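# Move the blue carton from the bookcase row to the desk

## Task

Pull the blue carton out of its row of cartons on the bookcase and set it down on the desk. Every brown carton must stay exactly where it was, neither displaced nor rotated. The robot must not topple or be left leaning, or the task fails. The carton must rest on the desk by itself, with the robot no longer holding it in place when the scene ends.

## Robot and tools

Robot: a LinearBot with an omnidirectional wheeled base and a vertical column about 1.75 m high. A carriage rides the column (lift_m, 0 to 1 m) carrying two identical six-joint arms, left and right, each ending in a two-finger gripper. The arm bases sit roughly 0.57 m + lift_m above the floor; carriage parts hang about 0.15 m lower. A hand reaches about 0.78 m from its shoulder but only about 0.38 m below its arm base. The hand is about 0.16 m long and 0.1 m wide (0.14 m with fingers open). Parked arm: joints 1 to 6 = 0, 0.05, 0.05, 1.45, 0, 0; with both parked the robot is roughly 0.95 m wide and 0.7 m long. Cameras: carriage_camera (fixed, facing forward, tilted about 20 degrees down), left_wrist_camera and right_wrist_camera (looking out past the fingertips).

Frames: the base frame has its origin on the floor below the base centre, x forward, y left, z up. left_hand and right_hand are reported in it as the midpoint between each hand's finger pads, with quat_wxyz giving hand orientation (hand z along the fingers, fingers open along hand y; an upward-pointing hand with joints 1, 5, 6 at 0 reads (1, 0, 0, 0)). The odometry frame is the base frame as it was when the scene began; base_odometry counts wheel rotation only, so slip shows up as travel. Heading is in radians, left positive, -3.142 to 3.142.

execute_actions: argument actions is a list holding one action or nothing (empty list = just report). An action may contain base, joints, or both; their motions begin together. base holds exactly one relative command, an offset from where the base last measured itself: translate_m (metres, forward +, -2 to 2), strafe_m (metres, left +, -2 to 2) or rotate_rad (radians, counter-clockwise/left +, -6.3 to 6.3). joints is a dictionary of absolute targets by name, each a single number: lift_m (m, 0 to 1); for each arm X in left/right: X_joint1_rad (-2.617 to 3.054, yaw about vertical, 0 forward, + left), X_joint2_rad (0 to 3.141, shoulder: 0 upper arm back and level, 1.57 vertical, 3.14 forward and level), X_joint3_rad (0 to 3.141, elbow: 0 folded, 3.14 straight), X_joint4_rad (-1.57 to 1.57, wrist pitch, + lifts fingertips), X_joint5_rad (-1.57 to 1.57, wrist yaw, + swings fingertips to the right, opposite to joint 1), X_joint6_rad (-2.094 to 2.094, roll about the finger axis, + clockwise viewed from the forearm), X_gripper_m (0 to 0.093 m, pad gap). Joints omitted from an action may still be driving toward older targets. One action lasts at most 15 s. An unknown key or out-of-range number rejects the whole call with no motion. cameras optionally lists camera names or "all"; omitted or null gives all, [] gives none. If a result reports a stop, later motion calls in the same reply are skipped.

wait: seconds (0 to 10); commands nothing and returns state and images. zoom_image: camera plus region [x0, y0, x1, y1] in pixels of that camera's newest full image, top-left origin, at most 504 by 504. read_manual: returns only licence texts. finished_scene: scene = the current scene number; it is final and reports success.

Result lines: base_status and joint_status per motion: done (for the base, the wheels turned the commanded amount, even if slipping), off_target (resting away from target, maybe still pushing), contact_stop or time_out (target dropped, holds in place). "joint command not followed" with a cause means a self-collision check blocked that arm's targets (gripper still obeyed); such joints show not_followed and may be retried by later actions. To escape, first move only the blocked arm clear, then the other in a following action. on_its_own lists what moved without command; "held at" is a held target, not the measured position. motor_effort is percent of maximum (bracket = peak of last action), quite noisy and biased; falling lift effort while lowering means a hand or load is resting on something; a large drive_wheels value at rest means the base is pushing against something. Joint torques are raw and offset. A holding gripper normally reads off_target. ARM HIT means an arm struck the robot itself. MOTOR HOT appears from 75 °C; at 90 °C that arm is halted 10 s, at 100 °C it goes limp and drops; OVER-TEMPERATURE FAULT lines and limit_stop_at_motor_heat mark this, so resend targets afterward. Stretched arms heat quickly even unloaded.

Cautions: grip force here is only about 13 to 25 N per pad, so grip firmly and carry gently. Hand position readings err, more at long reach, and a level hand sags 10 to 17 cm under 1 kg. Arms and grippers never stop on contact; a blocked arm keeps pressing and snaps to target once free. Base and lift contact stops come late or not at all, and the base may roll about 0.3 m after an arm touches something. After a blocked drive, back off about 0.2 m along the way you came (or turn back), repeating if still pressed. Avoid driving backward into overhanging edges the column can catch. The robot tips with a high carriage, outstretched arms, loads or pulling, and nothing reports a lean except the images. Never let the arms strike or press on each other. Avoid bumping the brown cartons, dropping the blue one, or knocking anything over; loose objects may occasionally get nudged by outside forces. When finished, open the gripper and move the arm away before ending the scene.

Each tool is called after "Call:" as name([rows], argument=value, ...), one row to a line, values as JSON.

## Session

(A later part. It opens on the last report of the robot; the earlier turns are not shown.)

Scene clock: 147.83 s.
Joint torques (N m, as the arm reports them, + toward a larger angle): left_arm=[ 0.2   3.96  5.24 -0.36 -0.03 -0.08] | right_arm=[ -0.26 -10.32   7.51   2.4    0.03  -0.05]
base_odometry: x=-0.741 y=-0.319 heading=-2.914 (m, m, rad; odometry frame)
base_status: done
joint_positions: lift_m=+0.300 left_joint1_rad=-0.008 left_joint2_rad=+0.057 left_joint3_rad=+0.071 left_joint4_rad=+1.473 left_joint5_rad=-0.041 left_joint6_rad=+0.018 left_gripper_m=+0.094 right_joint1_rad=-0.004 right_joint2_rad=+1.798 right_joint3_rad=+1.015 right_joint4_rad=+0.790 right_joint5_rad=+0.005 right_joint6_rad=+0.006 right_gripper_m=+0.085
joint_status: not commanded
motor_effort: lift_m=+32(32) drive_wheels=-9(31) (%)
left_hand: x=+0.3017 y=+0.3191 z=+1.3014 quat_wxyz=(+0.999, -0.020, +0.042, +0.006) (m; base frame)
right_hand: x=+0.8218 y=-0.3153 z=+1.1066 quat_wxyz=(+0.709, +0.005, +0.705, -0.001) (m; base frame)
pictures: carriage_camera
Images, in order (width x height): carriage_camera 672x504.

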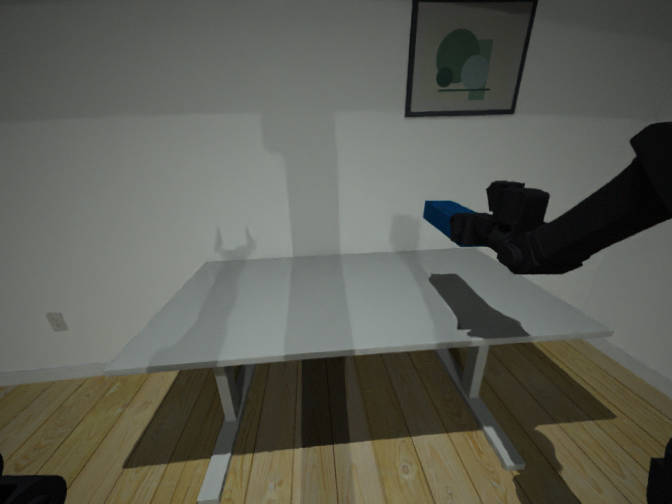

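Call:
execute_actions([
  {"base": {"translate_m": 0.2}, "joints": {"lift_m": 0.02}},
], cameras=["carriage_camera", "right_wrist_camera"])

Scene clock: 154.87 s.
Joint torques (N m, as the arm reports them, + toward a larger angle): left_arm=[ 0.17  3.93  5.28 -0.36  0.   -0.08] | right_arm=[ -0.28 -10.4    8.49   2.5    0.08  -0.05]
base_odometry: x=-0.936 y=-0.365 heading=-2.913 (m, m, rad; odometry frame)
base_status: done
joint_positions: lift_m=+0.020 left_joint1_rad=-0.008 left_joint2_rad=+0.057 left_joint3_rad=+0.071 left_joint4_rad=+1.475 left_joint5_rad=-0.041 left_joint6_rad=+0.018 left_gripper_m=+0.094 right_joint1_rad=-0.003 right_joint2_rad=+1.799 right_joint3_rad=+1.006 right_joint4_rad=+0.777 right_joint5_rad=+0.004 right_joint6_rad=+0.006 right_gripper_m=+0.085
joint_status: all done
motor_effort: lift_m=+28(27) drive_wheels=-8(25) (%)
left_hand: x=+0.3011 y=+0.3191 z=+1.0218 quat_wxyz=(+0.999, -0.020, +0.041, +0.006) (m; base frame)
right_hand: x=+0.8207 y=-0.3146 z=+0.8194 quat_wxyz=(+0.702, +0.005, +0.713, -0.001) (m; base frame)
pictures: carriage_camera, right_wrist_camera
Images, in order (width x height): carriage_camera 672x504, right_wrist_camera 672x504.

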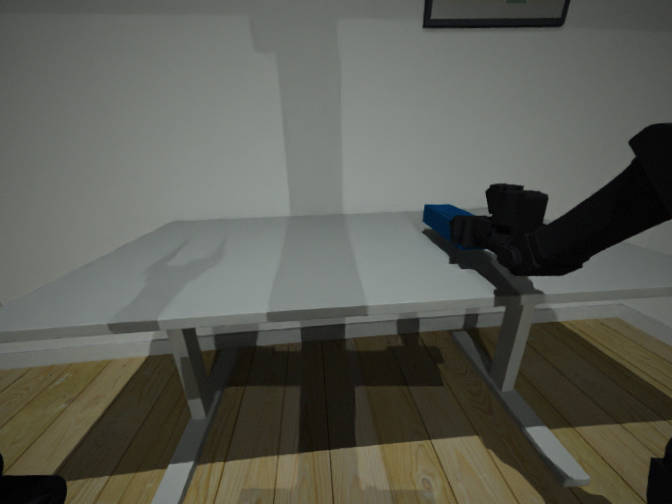

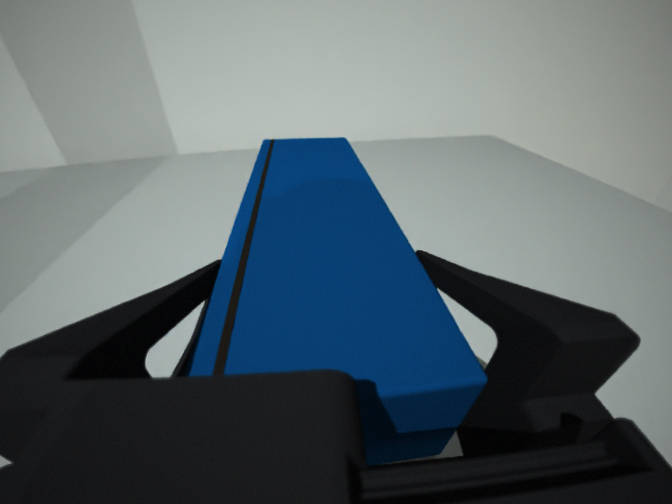

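Call:
execute_actions([
  {"joints": {"lift_m": 0.0, "right_joint3_rad": 0.92, "right_joint4_rad": 0.88}},
], cameras=["carriage_camera"])

Scene clock: 159.77 s.
Joint torques (N m, as the arm reports them, + toward a larger angle): left_arm=[ 0.1   3.91  5.27 -0.37 -0.03 -0.11] | right_arm=[ -0.42 -10.27   8.9    2.6    0.07  -0.05]
base_odometry: x=-0.935 y=-0.365 heading=-2.913 (m, m, rad; odometry frame)
base_status: not commanded
joint_positions: lift_m=+0.000 left_joint1_rad=-0.008 left_joint2_rad=+0.057 left_joint3_rad=+0.071 left_joint4_rad=+1.475 left_joint5_rad=-0.041 left_joint6_rad=+0.018 left_gripper_m=+0.094 right_joint1_rad=-0.003 right_joint2_rad=+1.799 right_joint3_rad=+0.918 right_joint4_rad=+0.854 right_joint5_rad=+0.004 right_joint6_rad=+0.006 right_gripper_m=+0.085
joint_status: all done
motor_effort: lift_m=+28(29) drive_wheels=-7(8) (%)
left_hand: x=+0.3011 y=+0.3191 z=+1.0017 quat_wxyz=(+0.999, -0.020, +0.041, +0.006) (m; base frame)
right_hand: x=+0.8084 y=-0.3145 z=+0.7782 quat_wxyz=(+0.698, +0.005, +0.716, -0.001) (m; base frame)
pictures: carriage_camera
Images, in order (width x height): carriage_camera 672x504.

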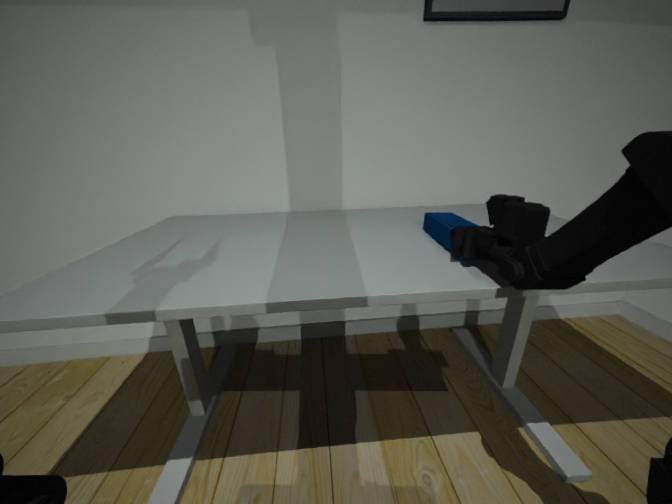

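Call:
execute_actions([
  {"joints": {"right_gripper_m": 0.093}},
], cameras=[])

Call:
execute_actions([
  {"base": {"translate_m": -0.3}},
], cameras=["carriage_camera"])

Scene clock: 163.70 s.
Joint torques (N m, as the arm reports them, + toward a larger angle): left_arm=[ 0.12  3.89  5.33 -0.37 -0.02 -0.07] | right_arm=[ -0.36 -10.08   8.76   2.4    0.05  -0.05]
base_odometry: x=-0.935 y=-0.365 heading=-2.913 (m, m, rad; odometry frame)
base_status: not commanded
joint_positions: lift_m=+0.000 left_joint1_rad=-0.008 left_joint2_rad=+0.057 left_joint3_rad=+0.071 left_joint4_rad=+1.475 left_joint5_rad=-0.041 left_joint6_rad=+0.018 left_gripper_m=+0.094 right_joint1_rad=-0.003 right_joint2_rad=+1.799 right_joint3_rad=+0.918 right_joint4_rad=+0.867 right_joint5_rad=+0.004 right_joint6_rad=+0.006 right_gripper_m=+0.093
joint_status: all done
motor_effort: lift_m=+28(28) drive_wheels=-7(7) (%)
left_hand: x=+0.3011 y=+0.3191 z=+1.0017 quat_wxyz=(+0.999, -0.020, +0.041, +0.006) (m; base frame)
right_hand: x=+0.8084 y=-0.3145 z=+0.7812 quat_wxyz=(+0.702, +0.005, +0.712, -0.001) (m; base frame)
pictures: none
No camera images: the call's "cameras" was empty. Leave "cameras" out to get every camera's image.

Scene clock: 166.27 s.
Joint torques (N m, as the arm reports them, + toward a larger angle): left_arm=[ 0.13  3.85  5.36 -0.36  0.   -0.09] | right_arm=[-0.48 -9.94  8.83  2.3   0.04 -0.04]
base_odometry: x=-0.643 y=-0.297 heading=-2.912 (m, m, rad; odometry frame)
base_status: done
joint_positions: lift_m=+0.000 left_joint1_rad=-0.008 left_joint2_rad=+0.057 left_joint3_rad=+0.071 left_joint4_rad=+1.476 left_joint5_rad=-0.041 left_joint6_rad=+0.018 left_gripper_m=+0.094 right_joint1_rad=-0.002 right_joint2_rad=+1.799 right_joint3_rad=+0.918 right_joint4_rad=+0.878 right_joint5_rad=+0.004 right_joint6_rad=+0.006 right_gripper_m=+0.093
joint_status: not commanded
motor_effort: lift_m=+28(28) drive_wheels=+0(25) (%)
left_hand: x=+0.3009 y=+0.3191 z=+1.0018 quat_wxyz=(+0.999, -0.020, +0.041, +0.006) (m; base frame)
right_hand: x=+0.8085 y=-0.3141 z=+0.7840 quat_wxyz=(+0.706, +0.004, +0.708, +0.000) (m; base frame)
pictures: carriage_camera
Images, in order (width x height): carriage_camera 672x504.

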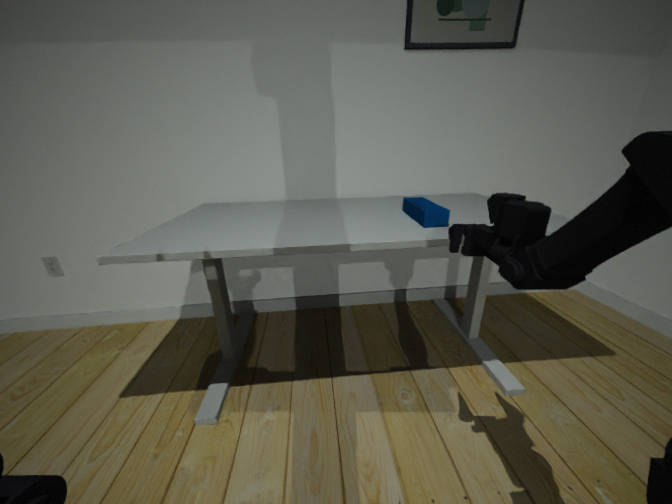

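Call:
finished_scene(scene=1)

The scene is finished: the task was done.


## Next scene

The same job, from a new start.

Call:
execute_actions(actions=[], cameras=["carriage_camera"])

Scene clock: 0.00 s.
Joint torques (N m, as the arm reports them, + toward a larger angle): no reading
base_odometry: x=+0.000 y=+0.000 heading=+0.000 (m, m, rad; odometry frame)
base_status: not commanded
joint_positions: lift_m=+0.298 left_joint1_rad=+0.007 left_joint2_rad=+0.040 left_joint3_rad=+0.051 left_joint4_rad=+1.407 left_joint5_rad=+0.015 left_joint6_rad=+0.042 left_gripper_m=+0.094 right_joint1_rad=+0.013 right_joint2_rad=+0.038 right_joint3_rad=+0.053 right_joint4_rad=+1.457 right_joint5_rad=-0.004 right_joint6_rad=+0.030 right_gripper_m=+0.094
joint_status: not commanded
motor_effort: lift_m=+30 drive_wheels=+3 (%)
left_hand: x=+0.3185 y=+0.3098 z=+1.2930 quat_wxyz=(+0.997, +0.009, +0.076, +0.024) (m; base frame)
right_hand: x=+0.3048 y=-0.3111 z=+1.2951 quat_wxyz=(+0.999, -0.002, +0.049, +0.021) (m; base frame)
pictures: carriage_camera
Images, in order (width x height): carriage_camera 672x504.

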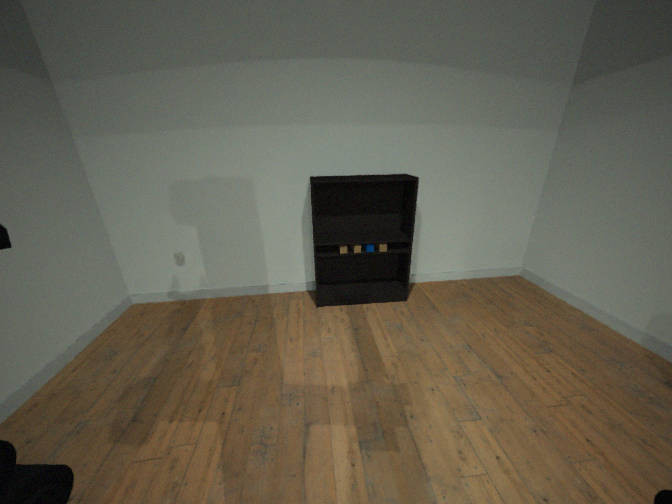

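Call:
execute_actions([
  {"base": {"translate_m": 1.1}, "joints": {"lift_m": 0.1, "right_joint1_rad": 0, "right_joint2_rad": 3.14, "right_joint3_rad": 1.75, "right_joint4_rad": 1.39, "right_joint5_rad": 0, "right_joint6_rad": 0}},
], cameras=["carriage_camera", "right_wrist_camera"])

Scene clock: 10.47 s.
Joint torques (N m, as the arm reports them, + toward a larger angle): left_arm=[ 0.05  3.95  5.53 -0.26 -0.03 -0.13] | right_arm=[ -1.29 -15.68   6.26   2.34   0.13  -0.07]
base_odometry: x=+1.100 y=-0.002 heading=-0.001 (m, m, rad; odometry frame)
base_status: done
joint_positions: lift_m=+0.100 left_joint1_rad=+0.007 left_joint2_rad=+0.040 left_joint3_rad=+0.051 left_joint4_rad=+1.407 left_joint5_rad=+0.015 left_joint6_rad=+0.042 left_gripper_m=+0.094 right_joint1_rad=+0.008 right_joint2_rad=+3.136 right_joint3_rad=+1.746 right_joint4_rad=+1.382 right_joint5_rad=-0.003 right_joint6_rad=+0.007 right_gripper_m=+0.094
joint_status: all done
motor_effort: lift_m=+27(24) drive_wheels=-9(29) (%)
left_hand: x=+0.3185 y=+0.3098 z=+1.0949 quat_wxyz=(+0.997, +0.009, +0.076, +0.024) (m; base frame)
right_hand: x=+0.9135 y=-0.3068 z=+0.5477 quat_wxyz=(+0.704, -0.001, +0.710, +0.006) (m; base frame)
pictures: carriage_camera, right_wrist_camera
Images, in order (width x height): carriage_camera 672x504, right_wrist_camera 672x504.

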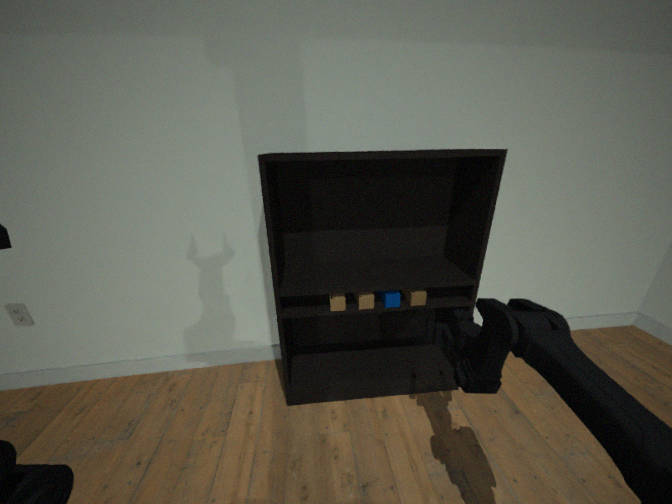

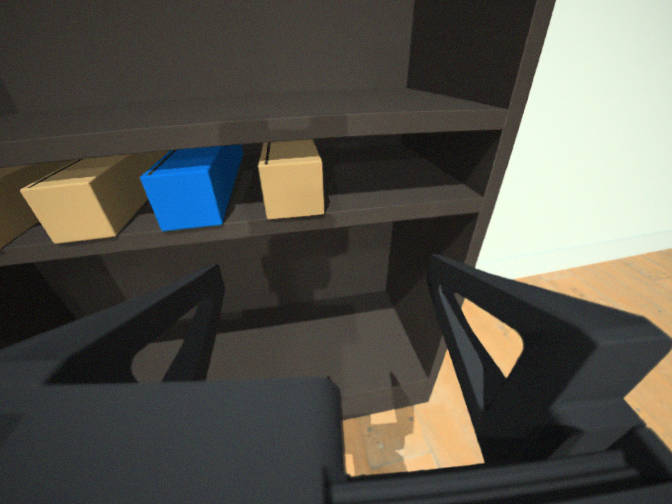

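Call:
execute_actions([
  {"base": {"rotate_rad": 0.07}, "joints": {"right_gripper_m": 0.085}},
], cameras=[])

Call:
execute_actions([
  {"base": {"strafe_m": 0.06}},
], cameras=["right_wrist_camera"])

Scene clock: 17.37 s.
Joint torques (N m, as the arm reports them, + toward a larger angle): left_arm=[ 0.17  3.81  5.5  -0.23 -0.03 -0.09] | right_arm=[ -0.8  -15.72   6.21   2.32   0.12  -0.07]
base_odometry: x=+1.100 y=-0.002 heading=+0.068 (m, m, rad; odometry frame)
base_status: done
joint_positions: lift_m=+0.100 left_joint1_rad=+0.007 left_joint2_rad=+0.040 left_joint3_rad=+0.051 left_joint4_rad=+1.406 left_joint5_rad=+0.015 left_joint6_rad=+0.042 left_gripper_m=+0.094 right_joint1_rad=+0.002 right_joint2_rad=+3.136 right_joint3_rad=+1.746 right_joint4_rad=+1.385 right_joint5_rad=-0.003 right_joint6_rad=+0.007 right_gripper_m=+0.085
joint_status: all done
motor_effort: lift_m=+27(27) drive_wheels=-6(13) (%)
left_hand: x=+0.3186 y=+0.3098 z=+1.0948 quat_wxyz=(+0.997, +0.009, +0.076, +0.024) (m; base frame)
right_hand: x=+0.9135 y=-0.3102 z=+0.5486 quat_wxyz=(+0.705, +0.001, +0.709, +0.004) (m; base frame)
pictures: none
No camera images: the call's "cameras" was empty. Leave "cameras" out to get every camera's image.

Scene clock: 18.63 s.
Joint torques (N m, as the arm reports them, + toward a larger angle): left_arm=[ 0.02  3.98  5.56 -0.21 -0.04 -0.1 ] | right_arm=[ -0.63 -15.51   6.14   2.31   0.14  -0.06]
base_odometry: x=+1.096 y=+0.058 heading=+0.068 (m, m, rad; odometry frame)
base_status: done
joint_positions: lift_m=+0.100 left_joint1_rad=+0.007 left_joint2_rad=+0.040 left_joint3_rad=+0.051 left_joint4_rad=+1.406 left_joint5_rad=+0.015 left_joint6_rad=+0.042 left_gripper_m=+0.094 right_joint1_rad=+0.001 right_joint2_rad=+3.136 right_joint3_rad=+1.746 right_joint4_rad=+1.386 right_joint5_rad=-0.003 right_joint6_rad=+0.007 right_gripper_m=+0.085
joint_status: not commanded
motor_effort: lift_m=+27(27) drive_wheels=-6(18) (%)
left_hand: x=+0.3186 y=+0.3098 z=+1.0948 quat_wxyz=(+0.997, +0.009, +0.076, +0.024) (m; base frame)
right_hand: x=+0.9135 y=-0.3112 z=+0.5488 quat_wxyz=(+0.706, +0.001, +0.708, +0.004) (m; base frame)
pictures: right_wrist_camera
Images, in order (width x height): right_wrist_camera 672x504.

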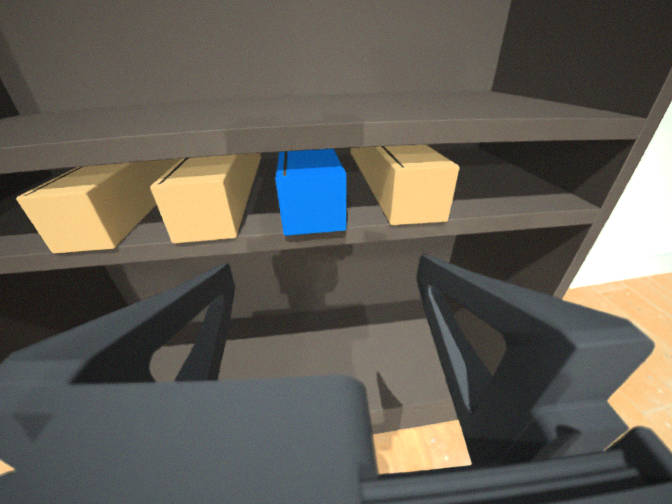

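Call:
execute_actions([
  {"base": {"translate_m": 0.12}},
], cameras=["right_wrist_camera"])

Scene clock: 23.07 s.
Joint torques (N m, as the arm reports them, + toward a larger angle): left_arm=[ 0.07  3.75  5.55 -0.21 -0.02 -0.12] | right_arm=[ -0.64 -15.68   6.12   2.28   0.12  -0.07]
base_odometry: x=+1.216 y=+0.066 heading=+0.069 (m, m, rad; odometry frame)
base_status: done
joint_positions: lift_m=+0.100 left_joint1_rad=+0.007 left_joint2_rad=+0.040 left_joint3_rad=+0.051 left_joint4_rad=+1.406 left_joint5_rad=+0.015 left_joint6_rad=+0.042 left_gripper_m=+0.094 right_joint1_rad=+0.001 right_joint2_rad=+3.136 right_joint3_rad=+1.746 right_joint4_rad=+1.388 right_joint5_rad=-0.003 right_joint6_rad=+0.007 right_gripper_m=+0.085
joint_status: not commanded
motor_effort: lift_m=+27(27) drive_wheels=-5(17) (%)
left_hand: x=+0.3186 y=+0.3098 z=+1.0948 quat_wxyz=(+0.997, +0.009, +0.076, +0.024) (m; base frame)
right_hand: x=+0.9135 y=-0.3112 z=+0.5493 quat_wxyz=(+0.706, +0.001, +0.708, +0.004) (m; base frame)
pictures: right_wrist_camera
Images, in order (width x height): right_wrist_camera 672x504.

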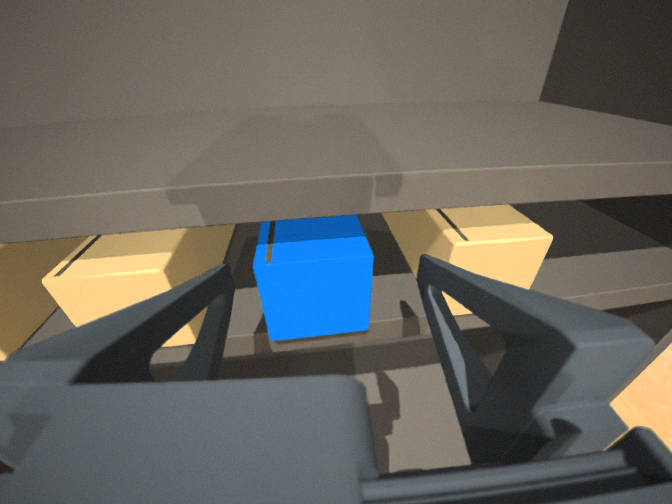

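Call:
execute_actions([
  {"base": {"translate_m": 0.05}, "joints": {"right_gripper_m": 0.072, "lift_m": 0.09}},
], cameras=["right_wrist_camera"])

Scene clock: 28.53 s.
Joint torques (N m, as the arm reports them, + toward a larger angle): left_arm=[ 0.16  3.97  5.37 -0.25 -0.03 -0.11] | right_arm=[ -0.58 -15.82   6.15   2.26   0.14  -0.07]
base_odometry: x=+1.266 y=+0.070 heading=+0.069 (m, m, rad; odometry frame)
base_status: done
joint_positions: lift_m=+0.090 left_joint1_rad=+0.007 left_joint2_rad=+0.040 left_joint3_rad=+0.051 left_joint4_rad=+1.407 left_joint5_rad=+0.015 left_joint6_rad=+0.042 left_gripper_m=+0.094 right_joint1_rad=+0.000 right_joint2_rad=+3.138 right_joint3_rad=+1.746 right_joint4_rad=+1.391 right_joint5_rad=-0.003 right_joint6_rad=+0.007 right_gripper_m=+0.072
joint_status: all done
motor_effort: lift_m=+28(32) drive_wheels=-5(22) (%)
left_hand: x=+0.3185 y=+0.3099 z=+1.0847 quat_wxyz=(+0.997, +0.009, +0.076, +0.024) (m; base frame)
right_hand: x=+0.9130 y=-0.3117 z=+0.5386 quat_wxyz=(+0.707, +0.002, +0.707, +0.003) (m; base frame)
pictures: right_wrist_camera
Images, in order (width x height): right_wrist_camera 672x504.

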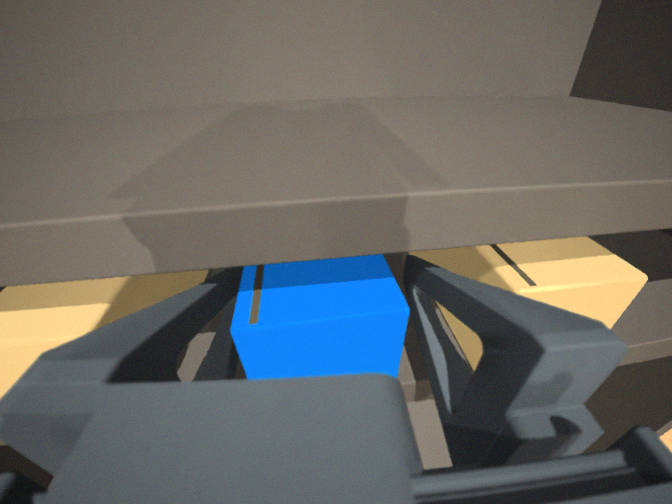

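Call:
execute_actions([
  {"joints": {"right_gripper_m": 0.0}},
], cameras=[])

Call:
execute_actions([
  {"base": {"translate_m": -0.06}},
], cameras=[])

Call:
execute_actions([
  {"joints": {"right_gripper_m": 0.072}},
], cameras=["right_wrist_camera"])

Scene clock: 33.13 s.
Joint torques (N m, as the arm reports them, + toward a larger angle): left_arm=[ 0.12  3.86  5.39 -0.23 -0.03 -0.11] | right_arm=[ -0.61 -15.77   6.07   2.26   0.11  -0.06]
base_odometry: x=+1.266 y=+0.070 heading=+0.069 (m, m, rad; odometry frame)
base_status: not commanded
joint_positions: lift_m=+0.090 left_joint1_rad=+0.007 left_joint2_rad=+0.040 left_joint3_rad=+0.051 left_joint4_rad=+1.407 left_joint5_rad=+0.015 left_joint6_rad=+0.042 left_gripper_m=+0.094 right_joint1_rad=+0.000 right_joint2_rad=+3.138 right_joint3_rad=+1.746 right_joint4_rad=+1.391 right_joint5_rad=-0.003 right_joint6_rad=+0.007 right_gripper_m=+0.061
joint_status: right_gripper_m off_target (ended at +0.061, target +0.000)
motor_effort: lift_m=+29(29) drive_wheels=-5(5) (%)
left_hand: x=+0.3185 y=+0.3099 z=+1.0847 quat_wxyz=(+0.997, +0.009, +0.076, +0.024) (m; base frame)
right_hand: x=+0.9130 y=-0.3117 z=+0.5386 quat_wxyz=(+0.707, +0.001, +0.707, +0.003) (m; base frame)
pictures: none
No camera images: the call's "cameras" was empty. Leave "cameras" out to get every camera's image.

Scene clock: 34.40 s.
Joint torques (N m, as the arm reports them, + toward a larger angle): left_arm=[ 0.12  4.    5.5  -0.25 -0.05 -0.11] | right_arm=[ -0.57 -15.81   6.1    2.27   0.08  -0.04]
base_odometry: x=+1.206 y=+0.066 heading=+0.069 (m, m, rad; odometry frame)
base_status: done
joint_positions: lift_m=+0.090 left_joint1_rad=+0.007 left_joint2_rad=+0.040 left_joint3_rad=+0.051 left_joint4_rad=+1.406 left_joint5_rad=+0.015 left_joint6_rad=+0.042 left_gripper_m=+0.094 right_joint1_rad=+0.000 right_joint2_rad=+3.138 right_joint3_rad=+1.746 right_joint4_rad=+1.392 right_joint5_rad=-0.002 right_joint6_rad=+0.006 right_gripper_m=+0.061
joint_status: not commanded
motor_effort: lift_m=+29(29) drive_wheels=+10(14) (%)
left_hand: x=+0.3187 y=+0.3099 z=+1.0847 quat_wxyz=(+0.997, +0.009, +0.077, +0.024) (m; base frame)
right_hand: x=+0.9130 y=-0.3121 z=+0.5387 quat_wxyz=(+0.707, +0.002, +0.707, +0.003) (m; base frame)
pictures: none
No camera images: the call's "cameras" was empty. Leave "cameras" out to get every camera's image.

Scene clock: 35.07 s.
Joint torques (N m, as the arm reports them, + toward a larger angle): left_arm=[ 0.13  3.97  5.56 -0.2  -0.03 -0.1 ] | right_arm=[ -0.58 -15.77   6.08   2.25   0.1   -0.06]
base_odometry: x=+1.206 y=+0.066 heading=+0.069 (m, m, rad; odometry frame)
base_status: not commanded
joint_positions: lift_m=+0.090 left_joint1_rad=+0.007 left_joint2_rad=+0.040 left_joint3_rad=+0.051 left_joint4_rad=+1.406 left_joint5_rad=+0.015 left_joint6_rad=+0.042 left_gripper_m=+0.094 right_joint1_rad=+0.000 right_joint2_rad=+3.138 right_joint3_rad=+1.746 right_joint4_rad=+1.392 right_joint5_rad=-0.002 right_joint6_rad=+0.006 right_gripper_m=+0.072
joint_status: all done
motor_effort: lift_m=+29(28) drive_wheels=+9(9) (%)
left_hand: x=+0.3187 y=+0.3099 z=+1.0847 quat_wxyz=(+0.997, +0.009, +0.077, +0.024) (m; base frame)
right_hand: x=+0.9130 y=-0.3121 z=+0.5387 quat_wxyz=(+0.707, +0.002, +0.707, +0.003) (m; base frame)
pictures: right_wrist_camera
Images, in order (width x height): right_wrist_camera 672x504.

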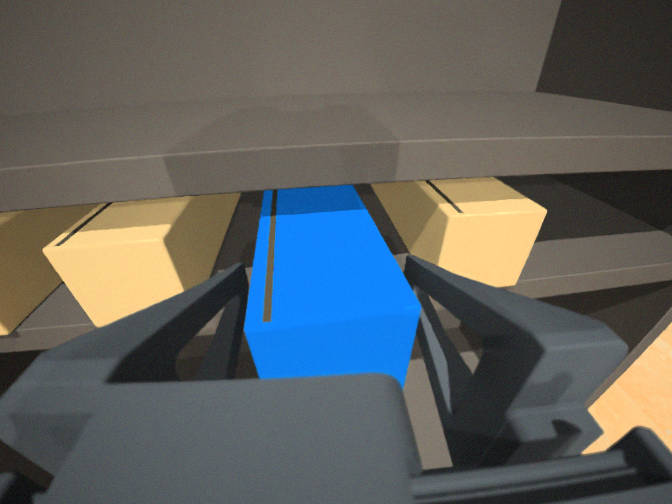

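Call:
execute_actions([
  {"base": {"translate_m": 0.05}},
], cameras=[])

Call:
execute_actions([
  {"joints": {"right_gripper_m": 0.0}},
], cameras=[])

Call:
execute_actions([
  {"base": {"translate_m": -0.15}},
], cameras=["right_wrist_camera"])

Scene clock: 43.47 s.
Joint torques (N m, as the arm reports them, + toward a larger angle): left_arm=[ 0.26  4.    5.48 -0.21 -0.05 -0.1 ] | right_arm=[ -0.64 -15.64   6.1    2.27   0.11  -0.06]
base_odometry: x=+1.256 y=+0.069 heading=+0.069 (m, m, rad; odometry frame)
base_status: done
joint_positions: lift_m=+0.090 left_joint1_rad=+0.007 left_joint2_rad=+0.040 left_joint3_rad=+0.051 left_joint4_rad=+1.406 left_joint5_rad=+0.015 left_joint6_rad=+0.042 left_gripper_m=+0.094 right_joint1_rad=+0.000 right_joint2_rad=+3.138 right_joint3_rad=+1.746 right_joint4_rad=+1.392 right_joint5_rad=-0.002 right_joint6_rad=+0.006 right_gripper_m=+0.072
joint_status: not commanded
motor_effort: lift_m=+29(28) drive_wheels=-4(18) (%)
left_hand: x=+0.3186 y=+0.3099 z=+1.0847 quat_wxyz=(+0.997, +0.009, +0.076, +0.024) (m; base frame)
right_hand: x=+0.9130 y=-0.3119 z=+0.5387 quat_wxyz=(+0.707, +0.002, +0.707, +0.003) (m; base frame)
pictures: none
No camera images: the call's "cameras" was empty. Leave "cameras" out to get every camera's image.

Scene clock: 44.13 s.
Joint torques (N m, as the arm reports them, + toward a larger angle): left_arm=[ 0.13  4.07  5.58 -0.23 -0.04 -0.1 ] | right_arm=[ -0.62 -15.75   6.09   2.26   0.1   -0.06]
base_odometry: x=+1.256 y=+0.069 heading=+0.069 (m, m, rad; odometry frame)
base_status: not commanded
joint_positions: lift_m=+0.090 left_joint1_rad=+0.007 left_joint2_rad=+0.040 left_joint3_rad=+0.051 left_joint4_rad=+1.406 left_joint5_rad=+0.015 left_joint6_rad=+0.042 left_gripper_m=+0.094 right_joint1_rad=+0.000 right_joint2_rad=+3.138 right_joint3_rad=+1.746 right_joint4_rad=+1.392 right_joint5_rad=-0.001 right_joint6_rad=+0.006 right_gripper_m=+0.060
joint_status: right_gripper_m off_target (ended at +0.060, target +0.000)
motor_effort: lift_m=+28(29) drive_wheels=-4(4) (%)
left_hand: x=+0.3186 y=+0.3099 z=+1.0847 quat_wxyz=(+0.997, +0.009, +0.076, +0.024) (m; base frame)
right_hand: x=+0.9130 y=-0.3120 z=+0.5388 quat_wxyz=(+0.707, +0.002, +0.707, +0.002) (m; base frame)
pictures: none
No camera images: the call's "cameras" was empty. Leave "cameras" out to get every camera's image.

Scene clock: 45.97 s.
Joint torques (N m, as the arm reports them, + toward a larger angle): left_arm=[ 0.13  3.98  5.52 -0.25 -0.03 -0.07] | right_arm=[ -0.61 -15.93   6.02   2.26   0.06  -0.04]
base_odometry: x=+1.106 y=+0.059 heading=+0.069 (m, m, rad; odometry frame)
base_status: done
joint_positions: lift_m=+0.090 left_joint1_rad=+0.007 left_joint2_rad=+0.040 left_joint3_rad=+0.051 left_joint4_rad=+1.405 left_joint5_rad=+0.015 left_joint6_rad=+0.042 left_gripper_m=+0.094 right_joint1_rad=+0.000 right_joint2_rad=+3.138 right_joint3_rad=+1.746 right_joint4_rad=+1.391 right_joint5_rad=+0.000 right_joint6_rad=+0.006 right_gripper_m=+0.060
joint_status: not commanded
motor_effort: lift_m=+29(29) drive_wheels=-1(14) (%)
left_hand: x=+0.3188 y=+0.3099 z=+1.0846 quat_wxyz=(+0.997, +0.009, +0.077, +0.024) (m; base frame)
right_hand: x=+0.9130 y=-0.3121 z=+0.5386 quat_wxyz=(+0.707, +0.002, +0.707, +0.002) (m; base frame)
pictures: right_wrist_camera
Images, in order (width x height): right_wrist_camera 672x504.

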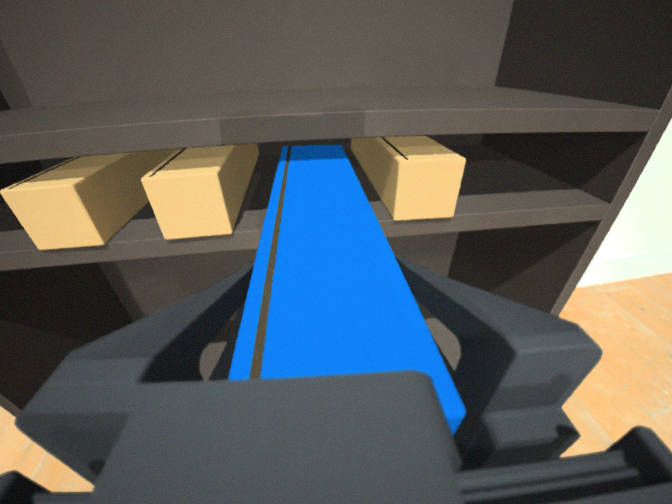

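Call:
execute_actions([
  {"base": {"translate_m": -0.2}},
], cameras=["right_wrist_camera"])

Call:
execute_actions([
  {"base": {"rotate_rad": 1.5}, "joints": {"right_joint2_rad": 1.8, "right_joint3_rad": 1.0, "right_joint4_rad": 0.8, "lift_m": 0.3}},
], cameras=["carriage_camera"])

Scene clock: 53.27 s.
Joint torques (N m, as the arm reports them, + toward a larger angle): left_arm=[ 0.11  3.97  5.49 -0.22 -0.06 -0.09] | right_arm=[ -0.59 -15.88   6.21   2.32   0.09  -0.05]
base_odometry: x=+0.907 y=+0.046 heading=+0.070 (m, m, rad; odometry frame)
base_status: done
joint_positions: lift_m=+0.090 left_joint1_rad=+0.007 left_joint2_rad=+0.040 left_joint3_rad=+0.051 left_joint4_rad=+1.405 left_joint5_rad=+0.015 left_joint6_rad=+0.042 left_gripper_m=+0.094 right_joint1_rad=+0.000 right_joint2_rad=+3.138 right_joint3_rad=+1.746 right_joint4_rad=+1.389 right_joint5_rad=+0.000 right_joint6_rad=+0.006 right_gripper_m=+0.060
joint_status: not commanded
motor_effort: lift_m=+29(29) drive_wheels=+1(16) (%)
left_hand: x=+0.3188 y=+0.3099 z=+1.0846 quat_wxyz=(+0.997, +0.009, +0.077, +0.024) (m; base frame)
right_hand: x=+0.9130 y=-0.3121 z=+0.5379 quat_wxyz=(+0.706, +0.002, +0.708, +0.002) (m; base frame)
pictures: right_wrist_camera
Images, in order (width x height): right_wrist_camera 672x504.

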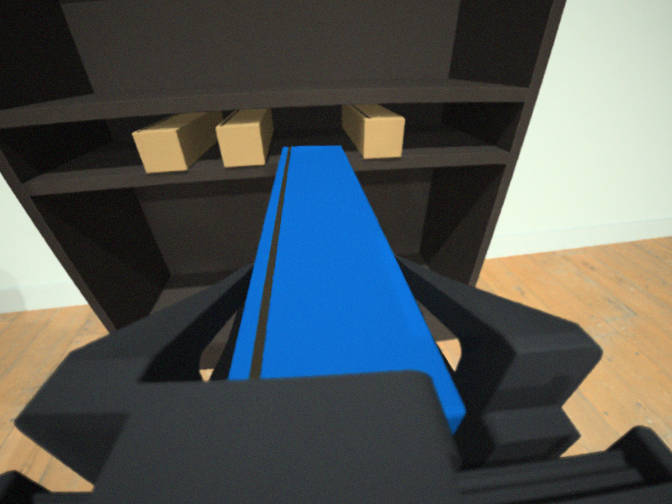

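Scene clock: 56.30 s.
Joint torques (N m, as the arm reports them, + toward a larger angle): left_arm=[ 0.05  3.95  5.47 -0.19 -0.03 -0.11] | right_arm=[ -0.4  -11.55   7.28   2.25   0.07  -0.05]
base_odometry: x=+0.907 y=+0.046 heading=+1.569 (m, m, rad; odometry frame)
base_status: done
joint_positions: lift_m=+0.300 left_joint1_rad=+0.007 left_joint2_rad=+0.040 left_joint3_rad=+0.051 left_joint4_rad=+1.405 left_joint5_rad=+0.015 left_joint6_rad=+0.042 left_gripper_m=+0.094 right_joint1_rad=-0.003 right_joint2_rad=+1.809 right_joint3_rad=+1.021 right_joint4_rad=+0.802 right_joint5_rad=+0.000 right_joint6_rad=+0.006 right_gripper_m=+0.060
joint_status: all done
motor_effort: lift_m=+31(37) drive_wheels=+11(22) (%)
left_hand: x=+0.3189 y=+0.3098 z=+1.2945 quat_wxyz=(+0.997, +0.009, +0.077, +0.024) (m; base frame)
right_hand: x=+0.8241 y=-0.3136 z=+1.1068 quat_wxyz=(+0.712, +0.003, +0.702, +0.001) (m; base frame)
pictures: carriage_camera
Images, in order (width x height): carriage_camera 672x504.

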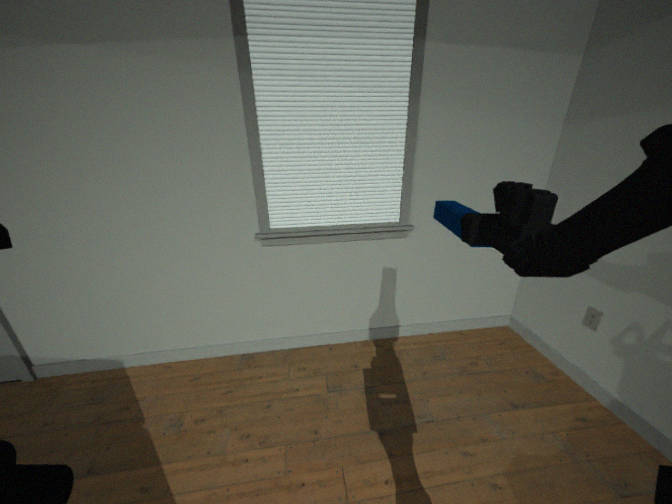

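Call:
execute_actions([
  {"base": {"rotate_rad": 1.6}},
], cameras=["carriage_camera"])

Scene clock: 61.33 s.
Joint torques (N m, as the arm reports them, + toward a larger angle): left_arm=[ 0.14  3.98  5.57 -0.22 -0.05 -0.09] | right_arm=[ -0.57 -11.57   7.3    2.27   0.12  -0.05]
base_odometry: x=+0.907 y=+0.046 heading=-3.114 (m, m, rad; odometry frame)
base_status: done
joint_positions: lift_m=+0.300 left_joint1_rad=+0.007 left_joint2_rad=+0.040 left_joint3_rad=+0.051 left_joint4_rad=+1.405 left_joint5_rad=+0.015 left_joint6_rad=+0.042 left_gripper_m=+0.094 right_joint1_rad=-0.003 right_joint2_rad=+1.809 right_joint3_rad=+1.021 right_joint4_rad=+0.801 right_joint5_rad=+0.000 right_joint6_rad=+0.006 right_gripper_m=+0.060
joint_status: not commanded
motor_effort: lift_m=+31(31) drive_wheels=+11(22) (%)
left_hand: x=+0.3189 y=+0.3098 z=+1.2945 quat_wxyz=(+0.997, +0.009, +0.077, +0.024) (m; base frame)
right_hand: x=+0.8241 y=-0.3136 z=+1.1063 quat_wxyz=(+0.711, +0.003, +0.703, +0.001) (m; base frame)
pictures: carriage_camera
Images, in order (width x height): carriage_camera 672x504.

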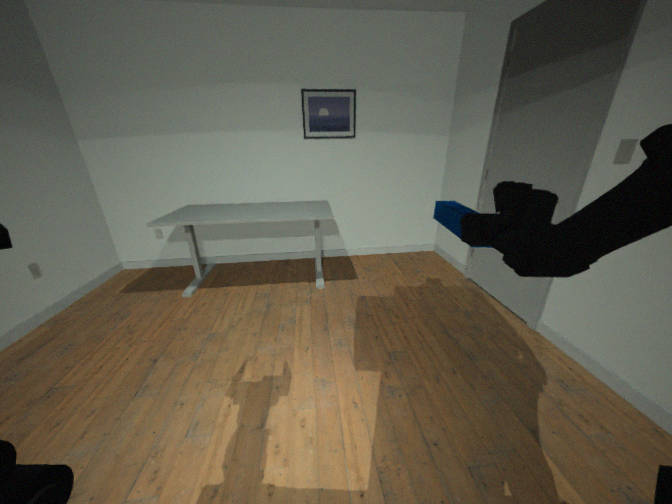

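Call:
execute_actions([
  {"base": {"strafe_m": 1.0}},
], cameras=[])

Call:
execute_actions([
  {"base": {"translate_m": 1.55}},
], cameras=["carriage_camera"])

Scene clock: 71.10 s.
Joint torques (N m, as the arm reports them, + toward a larger angle): left_arm=[ 0.08  3.85  5.41 -0.22 -0.03 -0.13] | right_arm=[ -0.57 -11.43   7.23   2.29   0.07  -0.06]
base_odometry: x=+0.936 y=-0.954 heading=-3.113 (m, m, rad; odometry frame)
base_status: done
joint_positions: lift_m=+0.300 left_joint1_rad=+0.007 left_joint2_rad=+0.040 left_joint3_rad=+0.051 left_joint4_rad=+1.405 left_joint5_rad=+0.015 left_joint6_rad=+0.042 left_gripper_m=+0.094 right_joint1_rad=-0.001 right_joint2_rad=+1.809 right_joint3_rad=+1.021 right_joint4_rad=+0.799 right_joint5_rad=+0.000 right_joint6_rad=+0.006 right_gripper_m=+0.060
joint_status: not commanded
motor_effort: lift_m=+31(31) drive_wheels=-9(28) (%)
left_hand: x=+0.3189 y=+0.3098 z=+1.2945 quat_wxyz=(+0.997, +0.009, +0.077, +0.024) (m; base frame)
right_hand: x=+0.8241 y=-0.3126 z=+1.1059 quat_wxyz=(+0.711, +0.002, +0.703, +0.002) (m; base frame)
pictures: none
No camera images: the call's "cameras" was empty. Leave "cameras" out to get every camera's image.

Scene clock: 76.50 s.
Joint torques (N m, as the arm reports them, + toward a larger angle): left_arm=[ 0.05  3.95  5.63 -0.25 -0.04 -0.1 ] | right_arm=[ -0.5  -11.42   7.28   2.29   0.08  -0.05]
base_odometry: x=-0.614 y=-0.999 heading=-3.113 (m, m, rad; odometry frame)
base_status: done
joint_positions: lift_m=+0.300 left_joint1_rad=+0.007 left_joint2_rad=+0.040 left_joint3_rad=+0.051 left_joint4_rad=+1.406 left_joint5_rad=+0.015 left_joint6_rad=+0.042 left_gripper_m=+0.094 right_joint1_rad=+0.000 right_joint2_rad=+1.809 right_joint3_rad=+1.020 right_joint4_rad=+0.796 right_joint5_rad=+0.000 right_joint6_rad=+0.006 right_gripper_m=+0.060
joint_status: not commanded
motor_effort: lift_m=+31(31) drive_wheels=-5(22) (%)
left_hand: x=+0.3185 y=+0.3098 z=+1.2945 quat_wxyz=(+0.997, +0.009, +0.076, +0.024) (m; base frame)
right_hand: x=+0.8240 y=-0.3120 z=+1.1047 quat_wxyz=(+0.709, +0.002, +0.705, +0.002) (m; base frame)
pictures: carriage_camera
Images, in order (width x height): carriage_camera 672x504.

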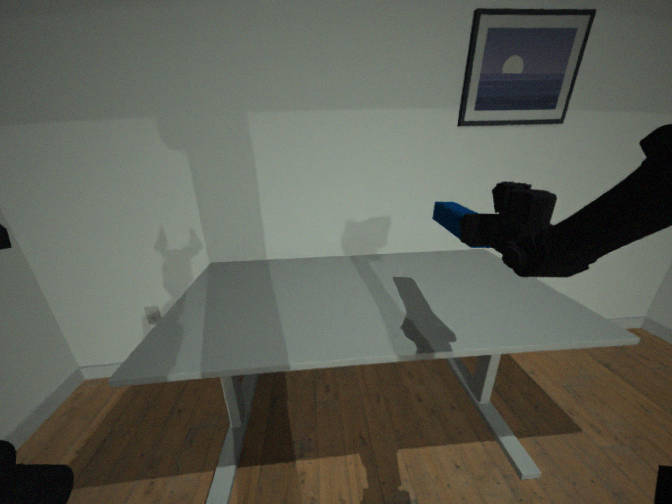

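Similar to before. Proceed the same way.

Call:
execute_actions([
  {"base": {"translate_m": 0.18}, "joints": {"lift_m": 0.02}},
], cameras=["carriage_camera"])

Scene clock: 81.23 s.
Joint torques (N m, as the arm reports them, + toward a larger angle): left_arm=[ 0.12  4.02  5.38 -0.25 -0.03 -0.1 ] | right_arm=[ -0.82 -11.11   8.19   2.42   0.08  -0.06]
base_odometry: x=-0.794 y=-1.005 heading=-3.112 (m, m, rad; odometry frame)
base_status: done
joint_positions: lift_m=+0.020 left_joint1_rad=+0.007 left_joint2_rad=+0.040 left_joint3_rad=+0.051 left_joint4_rad=+1.407 left_joint5_rad=+0.015 left_joint6_rad=+0.042 left_gripper_m=+0.094 right_joint1_rad=+0.000 right_joint2_rad=+1.803 right_joint3_rad=+1.010 right_joint4_rad=+0.784 right_joint5_rad=+0.000 right_joint6_rad=+0.006 right_gripper_m=+0.060
joint_status: all done
motor_effort: lift_m=+28(34) drive_wheels=-5(19) (%)
left_hand: x=+0.3184 y=+0.3098 z=+1.0148 quat_wxyz=(+0.997, +0.009, +0.076, +0.024) (m; base frame)
right_hand: x=+0.8218 y=-0.3120 z=+0.8203 quat_wxyz=(+0.704, +0.002, +0.711, +0.002) (m; base frame)
pictures: carriage_camera
Images, in order (width x height): carriage_camera 672x504.

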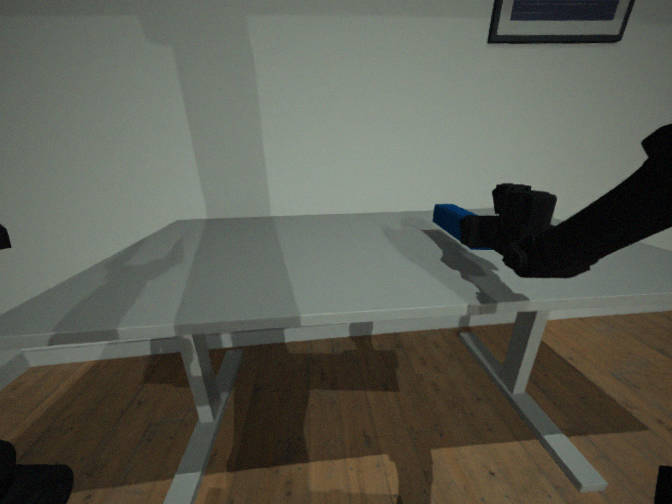

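Call:
execute_actions([
  {"joints": {"lift_m": 0.0, "right_joint3_rad": 0.92, "right_joint4_rad": 0.88}},
], cameras=["carriage_camera"])

Scene clock: 84.50 s.
Joint torques (N m, as the arm reports them, + toward a larger angle): left_arm=[ 0.19  3.92  5.39 -0.26 -0.06 -0.1 ] | right_arm=[ -0.72 -10.42   8.72   2.45   0.07  -0.06]
base_odometry: x=-0.794 y=-1.005 heading=-3.112 (m, m, rad; odometry frame)
base_status: not commanded
joint_positions: lift_m=+0.000 left_joint1_rad=+0.007 left_joint2_rad=+0.040 left_joint3_rad=+0.051 left_joint4_rad=+1.407 left_joint5_rad=+0.015 left_joint6_rad=+0.042 left_gripper_m=+0.094 right_joint1_rad=+0.000 right_joint2_rad=+1.802 right_joint3_rad=+0.921 right_joint4_rad=+0.858 right_joint5_rad=+0.000 right_joint6_rad=+0.006 right_gripper_m=+0.060
joint_status: all done
motor_effort: lift_m=+28(28) drive_wheels=-5(5) (%)
left_hand: x=+0.3184 y=+0.3098 z=+0.9948 quat_wxyz=(+0.997, +0.009, +0.076, +0.024) (m; base frame)
right_hand: x=+0.8091 y=-0.3120 z=+0.7791 quat_wxyz=(+0.699, +0.002, +0.715, +0.002) (m; base frame)
pictures: carriage_camera
Images, in order (width x height): carriage_camera 672x504.

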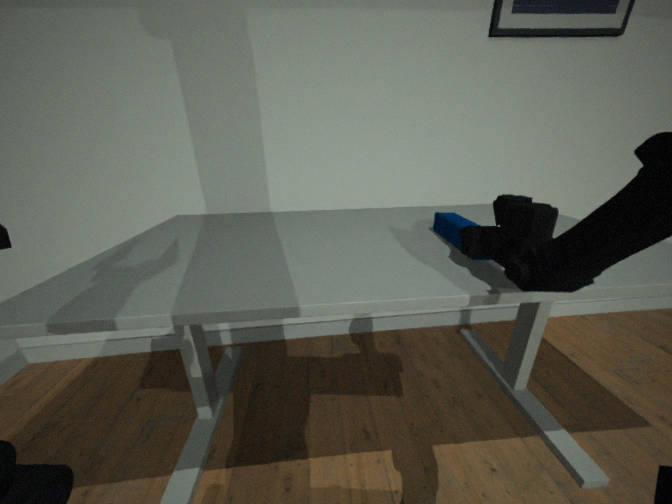

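Call:
execute_actions([
  {"joints": {"right_gripper_m": 0.093}},
], cameras=[])

Call:
execute_actions([
  {"base": {"translate_m": -0.3}},
], cameras=["carriage_camera"])

Scene clock: 89.23 s.
Joint torques (N m, as the arm reports them, + toward a larger angle): left_arm=[ 0.2   3.95  5.53 -0.25 -0.03 -0.11] | right_arm=[ -0.65 -10.44   8.58   2.39   0.08  -0.05]
base_odometry: x=-0.794 y=-1.005 heading=-3.112 (m, m, rad; odometry frame)
base_status: not commanded
joint_positions: lift_m=+0.000 left_joint1_rad=+0.007 left_joint2_rad=+0.040 left_joint3_rad=+0.051 left_joint4_rad=+1.407 left_joint5_rad=+0.015 left_joint6_rad=+0.042 left_gripper_m=+0.094 right_joint1_rad=+0.000 right_joint2_rad=+1.802 right_joint3_rad=+0.921 right_joint4_rad=+0.867 right_joint5_rad=+0.000 right_joint6_rad=+0.006 right_gripper_m=+0.093
joint_status: all done
motor_effort: lift_m=+28(28) drive_wheels=-5(5) (%)
left_hand: x=+0.3184 y=+0.3098 z=+0.9948 quat_wxyz=(+0.997, +0.009, +0.076, +0.024) (m; base frame)
right_hand: x=+0.8092 y=-0.3120 z=+0.7814 quat_wxyz=(+0.702, +0.002, +0.712, +0.002) (m; base frame)
pictures: none
No camera images: the call's "cameras" was empty. Leave "cameras" out to get every camera's image.

Scene clock: 91.70 s.
Joint torques (N m, as the arm reports them, + toward a larger angle): left_arm=[ 0.16  3.95  5.44 -0.23 -0.04 -0.09] | right_arm=[ -0.83 -10.38   8.64   2.3    0.08  -0.05]
base_odometry: x=-0.494 y=-0.996 heading=-3.112 (m, m, rad; odometry frame)
base_status: done
joint_positions: lift_m=+0.000 left_joint1_rad=+0.007 left_joint2_rad=+0.040 left_joint3_rad=+0.051 left_joint4_rad=+1.407 left_joint5_rad=+0.015 left_joint6_rad=+0.042 left_gripper_m=+0.094 right_joint1_rad=+0.000 right_joint2_rad=+1.802 right_joint3_rad=+0.921 right_joint4_rad=+0.878 right_joint5_rad=+0.000 right_joint6_rad=+0.006 right_gripper_m=+0.093
joint_status: not commanded
motor_effort: lift_m=+28(28) drive_wheels=+0(26) (%)
left_hand: x=+0.3184 y=+0.3098 z=+0.9948 quat_wxyz=(+0.997, +0.009, +0.076, +0.024) (m; base frame)
right_hand: x=+0.8092 y=-0.3120 z=+0.7841 quat_wxyz=(+0.706, +0.002, +0.708, +0.002) (m; base frame)
pictures: carriage_camera
Images, in order (width x height): carriage_camera 672x504.

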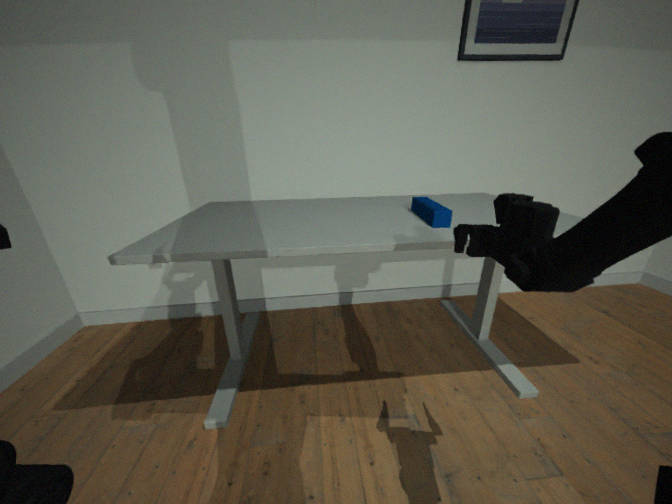

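Call:
finished_scene(scene=2)

The scene is finished: the task was done.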